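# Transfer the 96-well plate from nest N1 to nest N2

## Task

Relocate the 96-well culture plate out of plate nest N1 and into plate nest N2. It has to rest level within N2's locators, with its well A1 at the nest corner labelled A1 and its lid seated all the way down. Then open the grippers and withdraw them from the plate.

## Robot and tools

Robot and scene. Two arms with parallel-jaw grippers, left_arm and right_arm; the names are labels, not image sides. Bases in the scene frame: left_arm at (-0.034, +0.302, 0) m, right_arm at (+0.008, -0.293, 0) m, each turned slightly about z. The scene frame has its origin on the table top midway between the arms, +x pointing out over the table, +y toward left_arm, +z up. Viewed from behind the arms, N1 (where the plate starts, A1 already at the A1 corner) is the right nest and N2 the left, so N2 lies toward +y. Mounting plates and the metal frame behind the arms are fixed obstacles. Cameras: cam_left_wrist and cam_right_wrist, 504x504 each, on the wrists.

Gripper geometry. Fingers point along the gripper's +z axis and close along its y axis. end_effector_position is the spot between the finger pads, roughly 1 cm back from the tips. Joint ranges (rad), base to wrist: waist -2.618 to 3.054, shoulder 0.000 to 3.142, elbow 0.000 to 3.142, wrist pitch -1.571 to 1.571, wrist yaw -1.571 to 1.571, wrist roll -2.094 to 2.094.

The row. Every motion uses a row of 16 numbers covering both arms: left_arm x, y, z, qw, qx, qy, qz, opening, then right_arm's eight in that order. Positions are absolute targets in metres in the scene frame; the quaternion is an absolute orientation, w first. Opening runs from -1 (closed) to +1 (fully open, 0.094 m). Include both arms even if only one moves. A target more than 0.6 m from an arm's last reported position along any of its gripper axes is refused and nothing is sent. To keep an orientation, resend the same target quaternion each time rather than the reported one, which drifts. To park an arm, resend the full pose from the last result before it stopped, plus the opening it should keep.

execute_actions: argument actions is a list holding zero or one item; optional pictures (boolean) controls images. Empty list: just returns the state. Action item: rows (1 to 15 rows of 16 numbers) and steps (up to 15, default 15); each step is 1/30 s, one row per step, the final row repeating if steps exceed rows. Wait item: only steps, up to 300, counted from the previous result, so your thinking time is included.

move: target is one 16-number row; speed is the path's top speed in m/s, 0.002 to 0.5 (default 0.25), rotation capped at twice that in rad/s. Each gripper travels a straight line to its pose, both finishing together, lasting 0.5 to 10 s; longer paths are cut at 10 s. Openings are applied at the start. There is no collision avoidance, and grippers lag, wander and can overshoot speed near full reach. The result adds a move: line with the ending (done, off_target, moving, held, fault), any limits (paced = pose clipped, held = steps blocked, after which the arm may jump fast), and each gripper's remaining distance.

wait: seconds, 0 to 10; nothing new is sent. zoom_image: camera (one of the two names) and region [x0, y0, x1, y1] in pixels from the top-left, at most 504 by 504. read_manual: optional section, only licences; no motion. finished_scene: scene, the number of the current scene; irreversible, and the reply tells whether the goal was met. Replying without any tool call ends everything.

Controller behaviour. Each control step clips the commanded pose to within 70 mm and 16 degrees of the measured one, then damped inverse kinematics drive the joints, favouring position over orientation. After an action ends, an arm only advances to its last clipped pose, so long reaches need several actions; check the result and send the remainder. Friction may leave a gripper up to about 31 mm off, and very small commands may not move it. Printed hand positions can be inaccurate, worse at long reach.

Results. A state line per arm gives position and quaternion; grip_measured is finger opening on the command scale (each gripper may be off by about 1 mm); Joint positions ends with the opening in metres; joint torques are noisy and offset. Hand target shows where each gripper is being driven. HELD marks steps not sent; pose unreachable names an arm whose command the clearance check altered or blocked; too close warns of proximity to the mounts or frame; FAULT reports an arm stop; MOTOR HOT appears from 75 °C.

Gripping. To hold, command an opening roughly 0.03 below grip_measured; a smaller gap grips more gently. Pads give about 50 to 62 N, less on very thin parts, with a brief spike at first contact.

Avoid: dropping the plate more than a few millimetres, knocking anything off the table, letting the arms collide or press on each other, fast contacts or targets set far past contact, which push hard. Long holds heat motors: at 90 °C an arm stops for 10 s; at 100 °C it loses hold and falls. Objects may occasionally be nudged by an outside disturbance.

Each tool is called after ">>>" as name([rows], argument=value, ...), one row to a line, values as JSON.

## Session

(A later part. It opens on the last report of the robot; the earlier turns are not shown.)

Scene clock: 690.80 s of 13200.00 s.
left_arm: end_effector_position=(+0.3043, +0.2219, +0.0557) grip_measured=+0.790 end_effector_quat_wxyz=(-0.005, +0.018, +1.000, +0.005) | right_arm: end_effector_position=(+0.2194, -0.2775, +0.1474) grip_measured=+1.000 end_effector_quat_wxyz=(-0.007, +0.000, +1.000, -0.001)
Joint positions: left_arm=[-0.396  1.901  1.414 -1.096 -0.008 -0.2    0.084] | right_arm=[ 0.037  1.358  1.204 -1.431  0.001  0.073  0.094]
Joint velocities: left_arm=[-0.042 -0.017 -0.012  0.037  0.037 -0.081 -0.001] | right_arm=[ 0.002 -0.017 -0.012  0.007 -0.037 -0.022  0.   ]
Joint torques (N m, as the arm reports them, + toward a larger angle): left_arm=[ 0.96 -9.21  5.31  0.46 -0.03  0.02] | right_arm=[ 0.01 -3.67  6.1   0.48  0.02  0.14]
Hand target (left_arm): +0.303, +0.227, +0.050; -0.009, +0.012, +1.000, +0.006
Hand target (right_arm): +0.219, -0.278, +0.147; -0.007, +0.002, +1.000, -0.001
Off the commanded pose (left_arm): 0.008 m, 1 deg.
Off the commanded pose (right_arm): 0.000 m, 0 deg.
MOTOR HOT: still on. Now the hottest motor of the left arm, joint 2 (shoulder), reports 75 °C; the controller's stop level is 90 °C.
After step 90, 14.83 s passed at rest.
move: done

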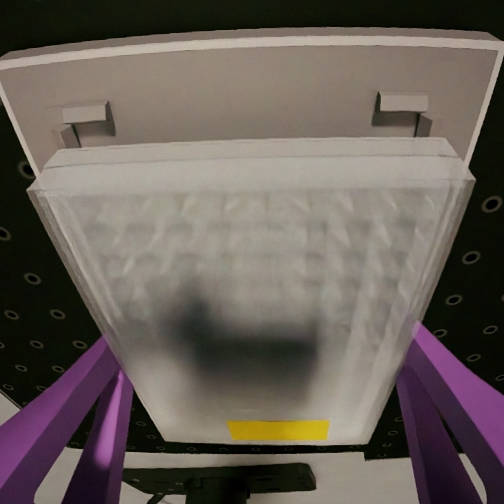

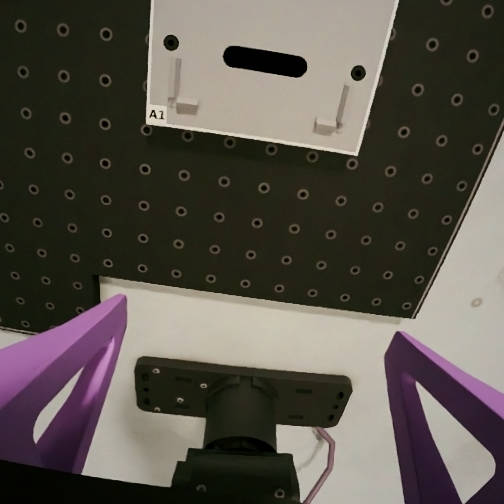

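>>> execute_actions([
  {"rows": [[0.3029,0.2277,0.0498,-0.0086,0.0115,0.9999,0.0059,0.76, 0.2195,-0.2775,0.1474,-0.007,0.002,1.0,-0.001,1.0],[0.3029,0.2280,0.0498,-0.0086,0.011,0.9999,0.0059,0.76, 0.2195,-0.2775,0.1474,-0.007,0.002,1.0,-0.001,1.0],[0.3030,0.2284,0.0498,-0.0086,0.0105,0.9999,0.0059,0.76, 0.2195,-0.2775,0.1474,-0.007,0.002,1.0,-0.001,1.0]], "steps": 15},
])

Scene clock: 700.33 s of 13200.00 s.
left_arm: end_effector_position=(+0.3054, +0.2243, +0.0557) grip_measured=+0.790 end_effector_quat_wxyz=(-0.004, +0.014, +1.000, +0.005) | right_arm: end_effector_position=(+0.2194, -0.2775, +0.1474) grip_measured=+1.000 end_effector_quat_wxyz=(-0.007, +0.000, +1.000, -0.001)
Joint positions: left_arm=[-0.389  1.901  1.414 -1.094 -0.008 -0.2    0.084] | right_arm=[ 0.037  1.358  1.204 -1.431  0.001  0.073  0.094]
Joint velocities: left_arm=[ 0.007 -0.002 -0.002  0.037  0.051 -0.022  0.001] | right_arm=[-0.017 -0.032 -0.022  0.007 -0.066  0.007  0.   ]
Joint torques (N m, as the arm reports them, + toward a larger angle): left_arm=[ 0.58 -9.24  5.31  0.46 -0.03  0.02] | right_arm=[ 0.   -3.63  6.08  0.43 -0.01  0.14]
Hand target (left_arm): +0.303, +0.229, +0.050; -0.009, +0.010, +1.000, +0.006
Hand target (right_arm): +0.219, -0.278, +0.147; -0.007, +0.002, +1.000, -0.001
Off the commanded pose (left_arm): 0.008 m, 1 deg.
Off the commanded pose (right_arm): 0.000 m, 0 deg.
MOTOR HOT: cleared. Now the hottest motor of the left arm, joint 2 (shoulder), reports 72 °C.
Steps of this call (steps 1 to 90: nothing new was sent; then 6.03 s passed at rest; steps 91 to 105: all 15 steps of this action). Readings (end_effector_position):
91: left_arm (+0.3048, +0.2219, +0.0557) | right_arm (+0.2194, -0.2775, +0.1474)
92: left_arm (+0.3049, +0.2221, +0.0557) | right_arm (+0.2194, -0.2775, +0.1474)
94: left_arm (+0.3051, +0.2232, +0.0557) | right_arm (+0.2194, -0.2775, +0.1474)
98: left_arm (+0.3054, +0.2243, +0.0557) | right_arm (+0.2194, -0.2775, +0.1474)
105: the state above

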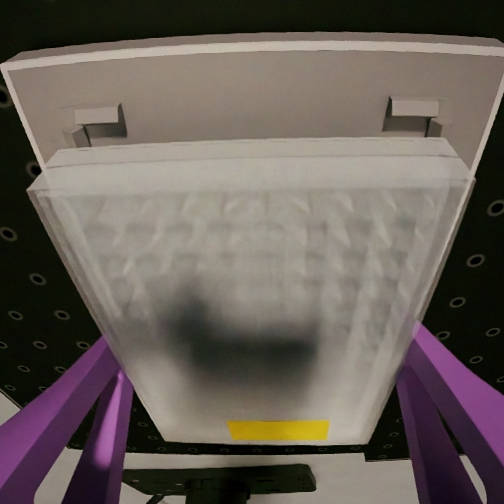

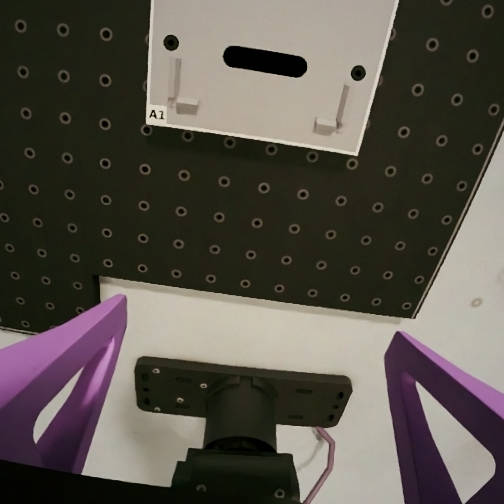

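>>> move(target=[0.3010,0.2227,0.0461,-0.0096,0.023,0.9997,-0.0016,0.76, 0.2195,-0.2775,0.1474,-0.007,0.002,1.0,-0.001,1.0], speed=0.012)

Scene clock: 717.70 s of 13200.00 s.
left_arm: end_effector_position=(+0.3037, +0.2237, +0.0517) grip_measured=+0.790 end_effector_quat_wxyz=(-0.006, +0.020, +1.000, +0.002) | right_arm: end_effector_position=(+0.2194, -0.2775, +0.1474) grip_measured=+1.000 end_effector_quat_wxyz=(-0.007, +0.000, +1.000, -0.001)
Joint positions: left_arm=[-0.389  1.901  1.398 -1.079 -0.002 -0.19   0.084] | right_arm=[ 0.037  1.358  1.204 -1.431  0.001  0.073  0.094]
Joint velocities: left_arm=[ 0.002  0.017  0.012 -0.11  -0.022 -0.022 -0.001] | right_arm=[ 0.002  0.022 -0.007  0.037  0.081 -0.007  0.   ]
Joint torques (N m, as the arm reports them, + toward a larger angle): left_arm=[-0.27 -9.22  5.3   0.44  0.07  0.06] | right_arm=[ 0.02 -3.72  6.19  0.46  0.    0.19]
Hand target (left_arm): +0.301, +0.223, +0.046; -0.010, +0.023, +1.000, -0.002
Hand target (right_arm): +0.219, -0.278, +0.147; -0.007, +0.002, +1.000, -0.001
Off the commanded pose (left_arm): 0.006 m, 1 deg.
Off the commanded pose (right_arm): 0.000 m, 0 deg.
After step 90, 13.13 s passed at rest.
move: done

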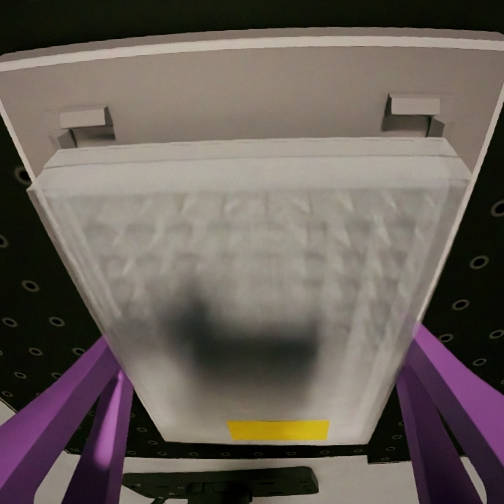

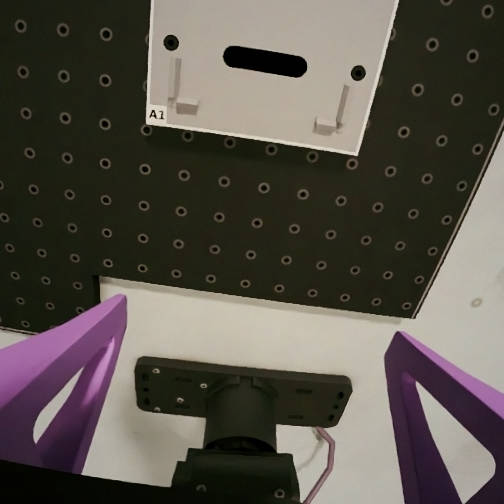

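>>> execute_actions([
  {"rows": [[0.3017,0.2235,0.0461,-0.0080,0.021,0.9998,0.0005,0.76, 0.2195,-0.2775,0.1474,-0.007,0.002,1.0,-0.001,1.0],[0.3022,0.2236,0.0461,-0.0069,0.0195,0.9998,0.0015,0.76, 0.2195,-0.2775,0.1474,-0.007,0.002,1.0,-0.001,1.0],[0.3021,0.2237,0.0457,-0.0068,0.0195,0.9998,0.0015,0.76, 0.2195,-0.2775,0.1474,-0.007,0.002,1.0,-0.001,1.0],[0.3021,0.2237,0.0453,-0.0066,0.0195,0.9998,0.0014,0.76, 0.2195,-0.2775,0.1474,-0.007,0.002,1.0,-0.001,1.0],[0.3020,0.2237,0.0450,-0.0065,0.0195,0.9998,0.0014,0.76, 0.2195,-0.2775,0.1474,-0.007,0.002,1.0,-0.001,1.0],[0.3020,0.2237,0.0446,-0.0064,0.0195,0.9998,0.0014,0.76, 0.2195,-0.2775,0.1474,-0.007,0.002,1.0,-0.001,1.0],[0.3019,0.2237,0.0442,-0.0063,0.0195,0.9998,0.0014,0.76, 0.2195,-0.2775,0.1474,-0.007,0.002,1.0,-0.001,1.0],[0.3019,0.2237,0.0438,-0.0061,0.0195,0.9998,0.0013,0.76, 0.2195,-0.2775,0.1474,-0.007,0.002,1.0,-0.001,1.0],[0.3018,0.2237,0.0434,-0.0060,0.0195,0.9998,0.0013,0.76, 0.2195,-0.2775,0.1474,-0.007,0.002,1.0,-0.001,1.0],[0.3018,0.2237,0.0430,-0.0059,0.0195,0.9998,0.0013,0.76, 0.2195,-0.2775,0.1474,-0.007,0.002,1.0,-0.001,1.0],[0.3017,0.2238,0.0427,-0.0057,0.0195,0.9998,0.0012,0.76, 0.2195,-0.2775,0.1474,-0.007,0.002,1.0,-0.001,1.0],[0.3017,0.2238,0.0423,-0.0056,0.0195,0.9998,0.0012,0.76, 0.2195,-0.2775,0.1474,-0.007,0.002,1.0,-0.001,1.0],[0.3016,0.2238,0.0419,-0.0055,0.0195,0.9998,0.0012,0.76, 0.2195,-0.2775,0.1474,-0.007,0.002,1.0,-0.001,1.0],[0.3015,0.2238,0.0415,-0.0054,0.0195,0.9998,0.0012,0.76, 0.2195,-0.2775,0.1474,-0.007,0.002,1.0,-0.001,1.0],[0.3015,0.2238,0.0411,-0.0052,0.0195,0.9998,0.0011,0.76, 0.2195,-0.2775,0.1474,-0.007,0.002,1.0,-0.001,1.0]], "steps": 15},
], pictures=false)

>>> execute_actions([
  {"rows": [[0.3014,0.2238,0.0408,-0.0051,0.0195,0.9998,0.0011,0.76, 0.2195,-0.2775,0.1474,-0.007,0.002,1.0,-0.001,1.0],[0.3014,0.2238,0.0404,-0.0050,0.0195,0.9998,0.0011,0.76, 0.2195,-0.2775,0.1474,-0.007,0.002,1.0,-0.001,1.0],[0.3013,0.2238,0.0400,-0.0048,0.0195,0.9998,0.0010,0.76, 0.2195,-0.2775,0.1474,-0.007,0.002,1.0,-0.001,1.0],[0.3013,0.2239,0.0396,-0.0047,0.0195,0.9998,0.0010,0.76, 0.2195,-0.2775,0.1474,-0.007,0.002,1.0,-0.001,1.0],[0.3012,0.2239,0.0392,-0.0046,0.0195,0.9998,0.0010,0.76, 0.2195,-0.2775,0.1474,-0.007,0.002,1.0,-0.001,1.0],[0.3012,0.2239,0.0388,-0.0045,0.0195,0.9998,0.0010,0.76, 0.2195,-0.2775,0.1474,-0.007,0.002,1.0,-0.001,1.0],[0.3011,0.2239,0.0385,-0.0043,0.0195,0.9998,0.0009,0.76, 0.2195,-0.2775,0.1474,-0.007,0.002,1.0,-0.001,1.0],[0.3011,0.2239,0.0381,-0.0042,0.0195,0.9998,0.0009,0.76, 0.2195,-0.2775,0.1474,-0.007,0.002,1.0,-0.001,1.0],[0.3010,0.2239,0.0377,-0.0041,0.0195,0.9998,0.0009,0.76, 0.2195,-0.2775,0.1474,-0.007,0.002,1.0,-0.001,1.0],[0.3010,0.2239,0.0373,-0.0039,0.0195,0.9998,0.0008,0.76, 0.2195,-0.2775,0.1474,-0.007,0.002,1.0,-0.001,1.0],[0.3009,0.2239,0.0369,-0.0038,0.0195,0.9998,0.0008,0.76, 0.2195,-0.2775,0.1474,-0.007,0.002,1.0,-0.001,1.0],[0.3008,0.2240,0.0365,-0.0037,0.0195,0.9998,0.0008,0.76, 0.2195,-0.2775,0.1474,-0.007,0.002,1.0,-0.001,1.0],[0.3008,0.2240,0.0362,-0.0036,0.0195,0.9998,0.0008,0.76, 0.2195,-0.2775,0.1474,-0.007,0.002,1.0,-0.001,1.0],[0.3007,0.2240,0.0358,-0.0034,0.0195,0.9998,0.0007,0.76, 0.2195,-0.2775,0.1474,-0.007,0.002,1.0,-0.001,1.0],[0.3007,0.2240,0.0355,-0.0033,0.0195,0.9998,0.0007,0.76, 0.2195,-0.2775,0.1474,-0.007,0.002,1.0,-0.001,1.0]], "steps": 15},
], pictures=false)

>>> wait(seconds=0.4)

Scene clock: 763.93 s of 13200.00 s.
left_arm: end_effector_position=(+0.3038, +0.2236, +0.0476) grip_measured=+0.790 end_effector_quat_wxyz=(-0.003, +0.020, +1.000, +0.002) | right_arm: end_effector_position=(+0.2194, -0.2775, +0.1474) grip_measured=+1.000 end_effector_quat_wxyz=(-0.007, +0.000, +1.000, -0.001)
Joint positions: left_arm=[-0.389  1.901  1.381 -1.058 -0.002 -0.189  0.084] | right_arm=[ 0.037  1.358  1.204 -1.431  0.001  0.073  0.094]
Joint velocities: left_arm=[ 0.002 -0.002 -0.042 -0.007  0.007  0.022  0.   ] | right_arm=[ 0.002 -0.007  0.022  0.007 -0.022 -0.037  0.   ]
Joint torques (N m, as the arm reports them, + toward a larger angle): left_arm=[-0.29 -9.19  5.39  0.47  0.   -0.01] | right_arm=[-0.15 -3.75  6.24  0.44  0.02  0.2 ]
Hand target (left_arm): +0.301, +0.224, +0.041; -0.005, +0.020, +1.000, +0.001
Hand target (right_arm): +0.219, -0.278, +0.147; -0.007, +0.002, +1.000, -0.001
Off the commanded pose (left_arm): 0.007 m, 0 deg.
Off the commanded pose (right_arm): 0.000 m, 0 deg.
Steps of this call (steps 1 to 90: nothing new was sent; then 42.73 s passed at rest; steps 91 to 105: all 15 steps of this action). Readings (end_effector_position):
91: left_arm (+0.3041, +0.2235, +0.0517) | right_arm (+0.2194, -0.2775, +0.1474)
92: left_arm (+0.3043, +0.2234, +0.0517) | right_arm (+0.2194, -0.2775, +0.1474)
94: left_arm (+0.3047, +0.2234, +0.0517) | right_arm (+0.2194, -0.2775, +0.1474)
98: left_arm (+0.3060, +0.2231, +0.0517) | right_arm (+0.2194, -0.2775, +0.1474)
105: the state above

Scene clock: 764.43 s of 13200.00 s.
left_arm: end_effector_position=(+0.3036, +0.2236, +0.0423) grip_measured=+0.790 end_effector_quat_wxyz=(-0.000, +0.020, +1.000, +0.001) | right_arm: end_effector_position=(+0.2194, -0.2775, +0.1474) grip_measured=+1.000 end_effector_quat_wxyz=(-0.007, +0.000, +1.000, -0.001)
Joint positions: left_arm=[-0.389  1.901  1.359 -1.03  -0.002 -0.189  0.084] | right_arm=[ 0.037  1.358  1.204 -1.431  0.001  0.073  0.094]
Joint velocities: left_arm=[-0.002 -0.002 -0.027  0.125 -0.007  0.066 -0.   ] | right_arm=[-0.002 -0.017 -0.007 -0.051  0.022 -0.037  0.   ]
Joint torques (N m, as the arm reports them, + toward a larger angle): left_arm=[-0.29 -9.17  5.02  0.45  0.   -0.01] | right_arm=[-0.09 -3.73  6.01  0.44 -0.01  0.13]
Hand target (left_arm): +0.301, +0.224, +0.036; -0.003, +0.020, +1.000, +0.001
Hand target (right_arm): +0.219, -0.278, +0.147; -0.007, +0.002, +1.000, -0.001
Off the commanded pose (left_arm): 0.007 m, 0 deg.
Off the commanded pose (right_arm): 0.000 m, 0 deg.
Steps of this call (steps 1 to 15: all 15 steps of this action). Readings (end_effector_position):
1: left_arm (+0.3034, +0.2236, +0.0472) | right_arm (+0.2194, -0.2775, +0.1474)
2: left_arm (+0.3032, +0.2237, +0.0467) | right_arm (+0.2194, -0.2775, +0.1474)
4: left_arm (+0.3033, +0.2237, +0.0460) | right_arm (+0.2194, -0.2775, +0.1474)
8: left_arm (+0.3035, +0.2236, +0.0447) | right_arm (+0.2194, -0.2775, +0.1474)
15: the state above

Scene clock: 764.83 s of 13200.00 s.
left_arm: end_effector_position=(+0.3040, +0.2235, +0.0416) grip_measured=+0.790 end_effector_quat_wxyz=(+0.001, +0.020, +1.000, +0.001) | right_arm: end_effector_position=(+0.2194, -0.2775, +0.1474) grip_measured=+1.000 end_effector_quat_wxyz=(-0.007, +0.000, +1.000, -0.001)
Joint positions: left_arm=[-0.389  1.901  1.356 -1.024 -0.002 -0.189  0.084] | right_arm=[ 0.037  1.358  1.204 -1.431  0.001  0.073  0.094]
Joint velocities: left_arm=[ 0.012 -0.002  0.002  0.066 -0.007  0.007 -0.001] | right_arm=[ 0.002  0.012 -0.017  0.037 -0.022 -0.022  0.   ]
Joint torques (N m, as the arm reports them, + toward a larger angle): left_arm=[-0.27 -9.17  5.17  0.5  -0.01 -0.01] | right_arm=[-0.21 -3.73  6.21  0.41 -0.02  0.15]
Hand target (left_arm): +0.301, +0.224, +0.036; -0.003, +0.020, +1.000, +0.001
Hand target (right_arm): +0.219, -0.278, +0.147; -0.007, +0.002, +1.000, -0.001
Off the commanded pose (left_arm): 0.007 m, 0 deg.
Off the commanded pose (right_arm): 0.000 m, 0 deg.
Steps of this call (steps 1 to 12: nothing new was sent). Readings (end_effector_position):
1: left_arm (+0.3038, +0.2236, +0.0421) | right_arm (+0.2194, -0.2775, +0.1474)
2: left_arm (+0.3039, +0.2235, +0.0419) | right_arm (+0.2194, -0.2775, +0.1474)
4: left_arm (+0.3040, +0.2235, +0.0417) | right_arm (+0.2194, -0.2775, +0.1474)
8: left_arm (+0.3040, +0.2235, +0.0416) | right_arm (+0.2194, -0.2775, +0.1474)
12: the state above

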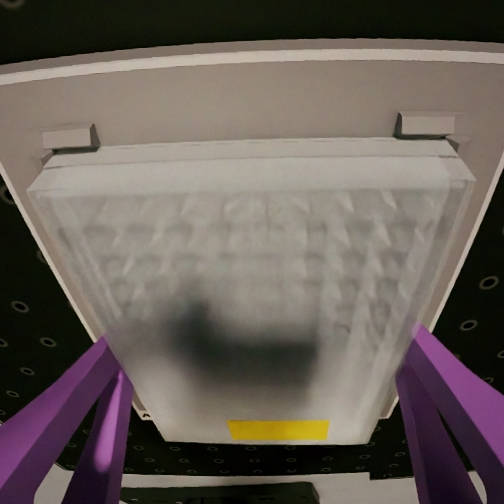

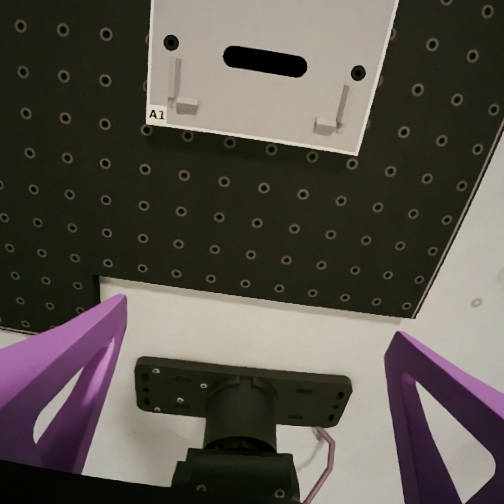

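The view matches the seated reference, so I'm releasing.

>>> execute_actions([
  {"rows": [[0.3040,0.2235,0.0414,0.001,0.020,0.9998,0.001,0.775, 0.2195,-0.2775,0.1474,-0.007,0.002,1.0,-0.001,1.0],[0.3040,0.2235,0.0414,0.001,0.020,0.9998,0.001,0.785, 0.2195,-0.2775,0.1474,-0.007,0.002,1.0,-0.001,1.0],[0.3040,0.2235,0.0414,0.001,0.020,0.9998,0.001,0.795, 0.2195,-0.2775,0.1474,-0.007,0.002,1.0,-0.001,1.0],[0.3040,0.2235,0.0414,0.001,0.020,0.9998,0.001,0.81, 0.2195,-0.2775,0.1474,-0.007,0.002,1.0,-0.001,1.0],[0.3040,0.2235,0.0414,0.001,0.020,0.9998,0.001,0.84, 0.2195,-0.2775,0.1474,-0.007,0.002,1.0,-0.001,1.0],[0.3040,0.2235,0.0414,0.001,0.020,0.9998,0.001,0.88, 0.2195,-0.2775,0.1474,-0.007,0.002,1.0,-0.001,1.0],[0.3040,0.2235,0.0414,0.001,0.020,0.9998,0.001,0.93, 0.2195,-0.2775,0.1474,-0.007,0.002,1.0,-0.001,1.0],[0.3040,0.2235,0.0414,0.001,0.020,0.9998,0.001,1.0, 0.2195,-0.2775,0.1474,-0.007,0.002,1.0,-0.001,1.0]], "steps": 12},
], pictures=false)

>>> move(target=[0.3060,0.2231,0.085,-0.008,0.020,0.9998,0.002,1.0, 0.2195,-0.2775,0.1474,-0.007,0.002,1.0,-0.001,1.0], speed=0.03)

Scene clock: 776.77 s of 13200.00 s.
left_arm: end_effector_position=(+0.3040, +0.2235, +0.0416) grip_measured=+1.000 end_effector_quat_wxyz=(+0.001, +0.020, +1.000, +0.001) | right_arm: end_effector_position=(+0.2194, -0.2775, +0.1474) grip_measured=+1.000 end_effector_quat_wxyz=(-0.007, +0.000, +1.000, -0.001)
Joint positions: left_arm=[-0.389  1.901  1.356 -1.024 -0.002 -0.189  0.094] | right_arm=[ 0.037  1.358  1.204 -1.431  0.001  0.073  0.094]
Joint velocities: left_arm=[ 0.002  0.007 -0.012  0.022  0.007  0.022  0.   ] | right_arm=[-0.002 -0.007 -0.007 -0.066 -0.037  0.037  0.   ]
Joint torques (N m, as the arm reports them, + toward a larger angle): left_arm=[-0.28 -9.39  6.68  0.37 -0.03  0.  ] | right_arm=[-0.05 -3.68  6.16  0.42  0.02  0.15]
Hand target (left_arm): +0.304, +0.223, +0.041; +0.001, +0.020, +1.000, +0.001
Hand target (right_arm): +0.219, -0.278, +0.147; -0.007, +0.002, +1.000, -0.001
Off the commanded pose (left_arm): 0.000 m, 0 deg.
Off the commanded pose (right_arm): 0.000 m, 0 deg.
Steps of this call (steps 1 to 90: nothing new was sent; then 8.53 s passed at rest; steps 91 to 102: all 12 steps of this action). Readings (end_effector_position):
91: left_arm (+0.3040, +0.2235, +0.0416) | right_arm (+0.2194, -0.2775, +0.1474)
92: left_arm (+0.3040, +0.2235, +0.0416) | right_arm (+0.2194, -0.2775, +0.1474)
94: left_arm (+0.3040, +0.2235, +0.0416) | right_arm (+0.2194, -0.2775, +0.1474)
98: left_arm (+0.3040, +0.2235, +0.0416) | right_arm (+0.2194, -0.2775, +0.1474)
102: the state above

Scene clock: 778.83 s of 13200.00 s.
left_arm: end_effector_position=(+0.3036, +0.2236, +0.0749) grip_measured=+1.000 end_effector_quat_wxyz=(-0.016, +0.020, +1.000, +0.004) | right_arm: end_effector_position=(+0.2194, -0.2775, +0.1474) grip_measured=+1.000 end_effector_quat_wxyz=(-0.007, +0.000, +1.000, -0.001)
Joint positions: left_arm=[-0.389  1.901  1.492 -1.194 -0.002 -0.189  0.094] | right_arm=[ 0.037  1.358  1.204 -1.431  0.001  0.073  0.094]
Joint velocities: left_arm=[ 0.007 -0.002 -0.007  0.066 -0.095 -0.022  0.   ] | right_arm=[-0.012 -0.002 -0.002  0.007 -0.022 -0.051  0.   ]
Joint torques (N m, as the arm reports them, + toward a larger angle): left_arm=[ -0.24 -10.59   8.39   0.17  -0.01   0.01] | right_arm=[ 0.   -3.75  6.32  0.42 -0.03  0.14]
Hand target (left_arm): +0.305, +0.223, +0.085; -0.008, +0.020, +1.000, +0.002
Hand target (right_arm): +0.219, -0.278, +0.147; -0.007, +0.002, +1.000, -0.001
Off the commanded pose (left_arm): 0.010 m, 1 deg.
Off the commanded pose (right_arm): 0.000 m, 0 deg.
move: done

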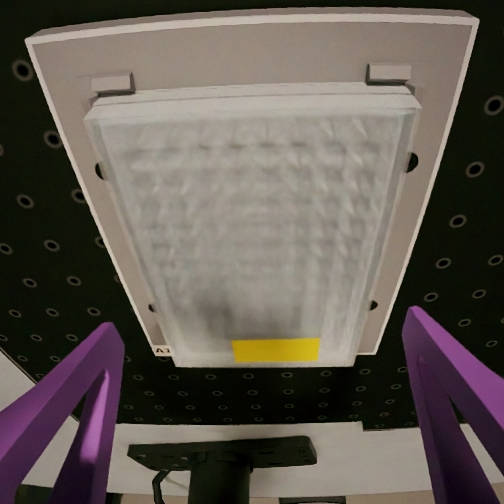

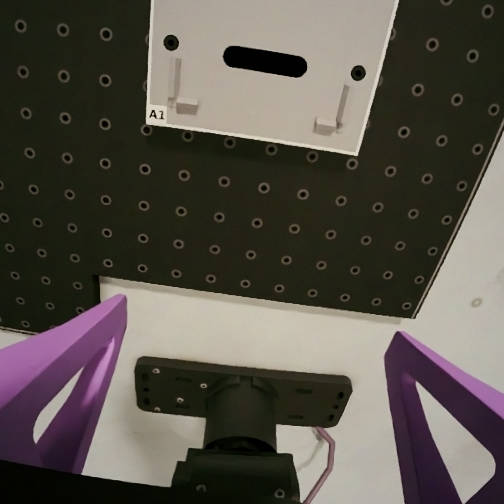

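The plate is seated. Moving the arm clear.

>>> move(target=[0.20,0.29,0.18,0.0,0.0,1.0,0.0,1.0, 0.2195,-0.2775,0.1474,-0.007,0.002,1.0,-0.001,1.0], speed=0.12)

Scene clock: 785.97 s of 13200.00 s.
left_arm: end_effector_position=(+0.2067, +0.2893, +0.1786) grip_measured=+1.000 end_effector_quat_wxyz=(+0.007, +0.001, +1.000, +0.000) | right_arm: end_effector_position=(+0.2194, -0.2775, +0.1474) grip_measured=+1.000 end_effector_quat_wxyz=(-0.007, +0.000, +1.000, -0.001)
Joint positions: left_arm=[-0.213  1.456  1.41  -1.511 -0.002 -0.051  0.094] | right_arm=[ 0.037  1.358  1.204 -1.431  0.001  0.073  0.094]
Joint velocities: left_arm=[-0.007  0.012  0.012  0.007  0.007  0.051  0.   ] | right_arm=[ 0.007  0.017  0.002 -0.081  0.022 -0.007  0.   ]
Joint torques (N m, as the arm reports them, + toward a larger angle): left_arm=[ 0.63 -6.22  6.45  0.25 -0.06  0.08] | right_arm=[-0.12 -3.81  6.11  0.44 -0.02  0.2 ]
Hand target (left_arm): +0.200, +0.293, +0.180; +0.001, -0.000, +1.000, +0.003
Hand target (right_arm): +0.219, -0.278, +0.147; -0.007, +0.002, +1.000, -0.001
Off the commanded pose (left_arm): 0.007 m, 1 deg.
Off the commanded pose (right_arm): 0.000 m, 0 deg.
After step 90, 2.33 s passed at rest.
move: done

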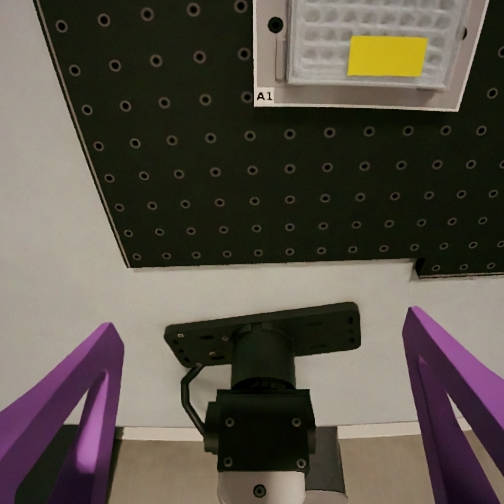

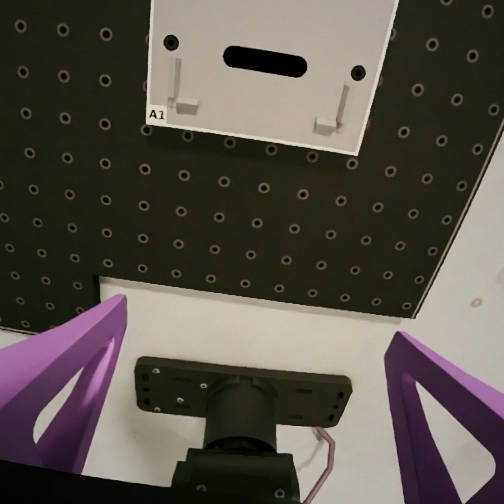

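>>> finished_scene(scene=2)

The scene is finished: the task was done.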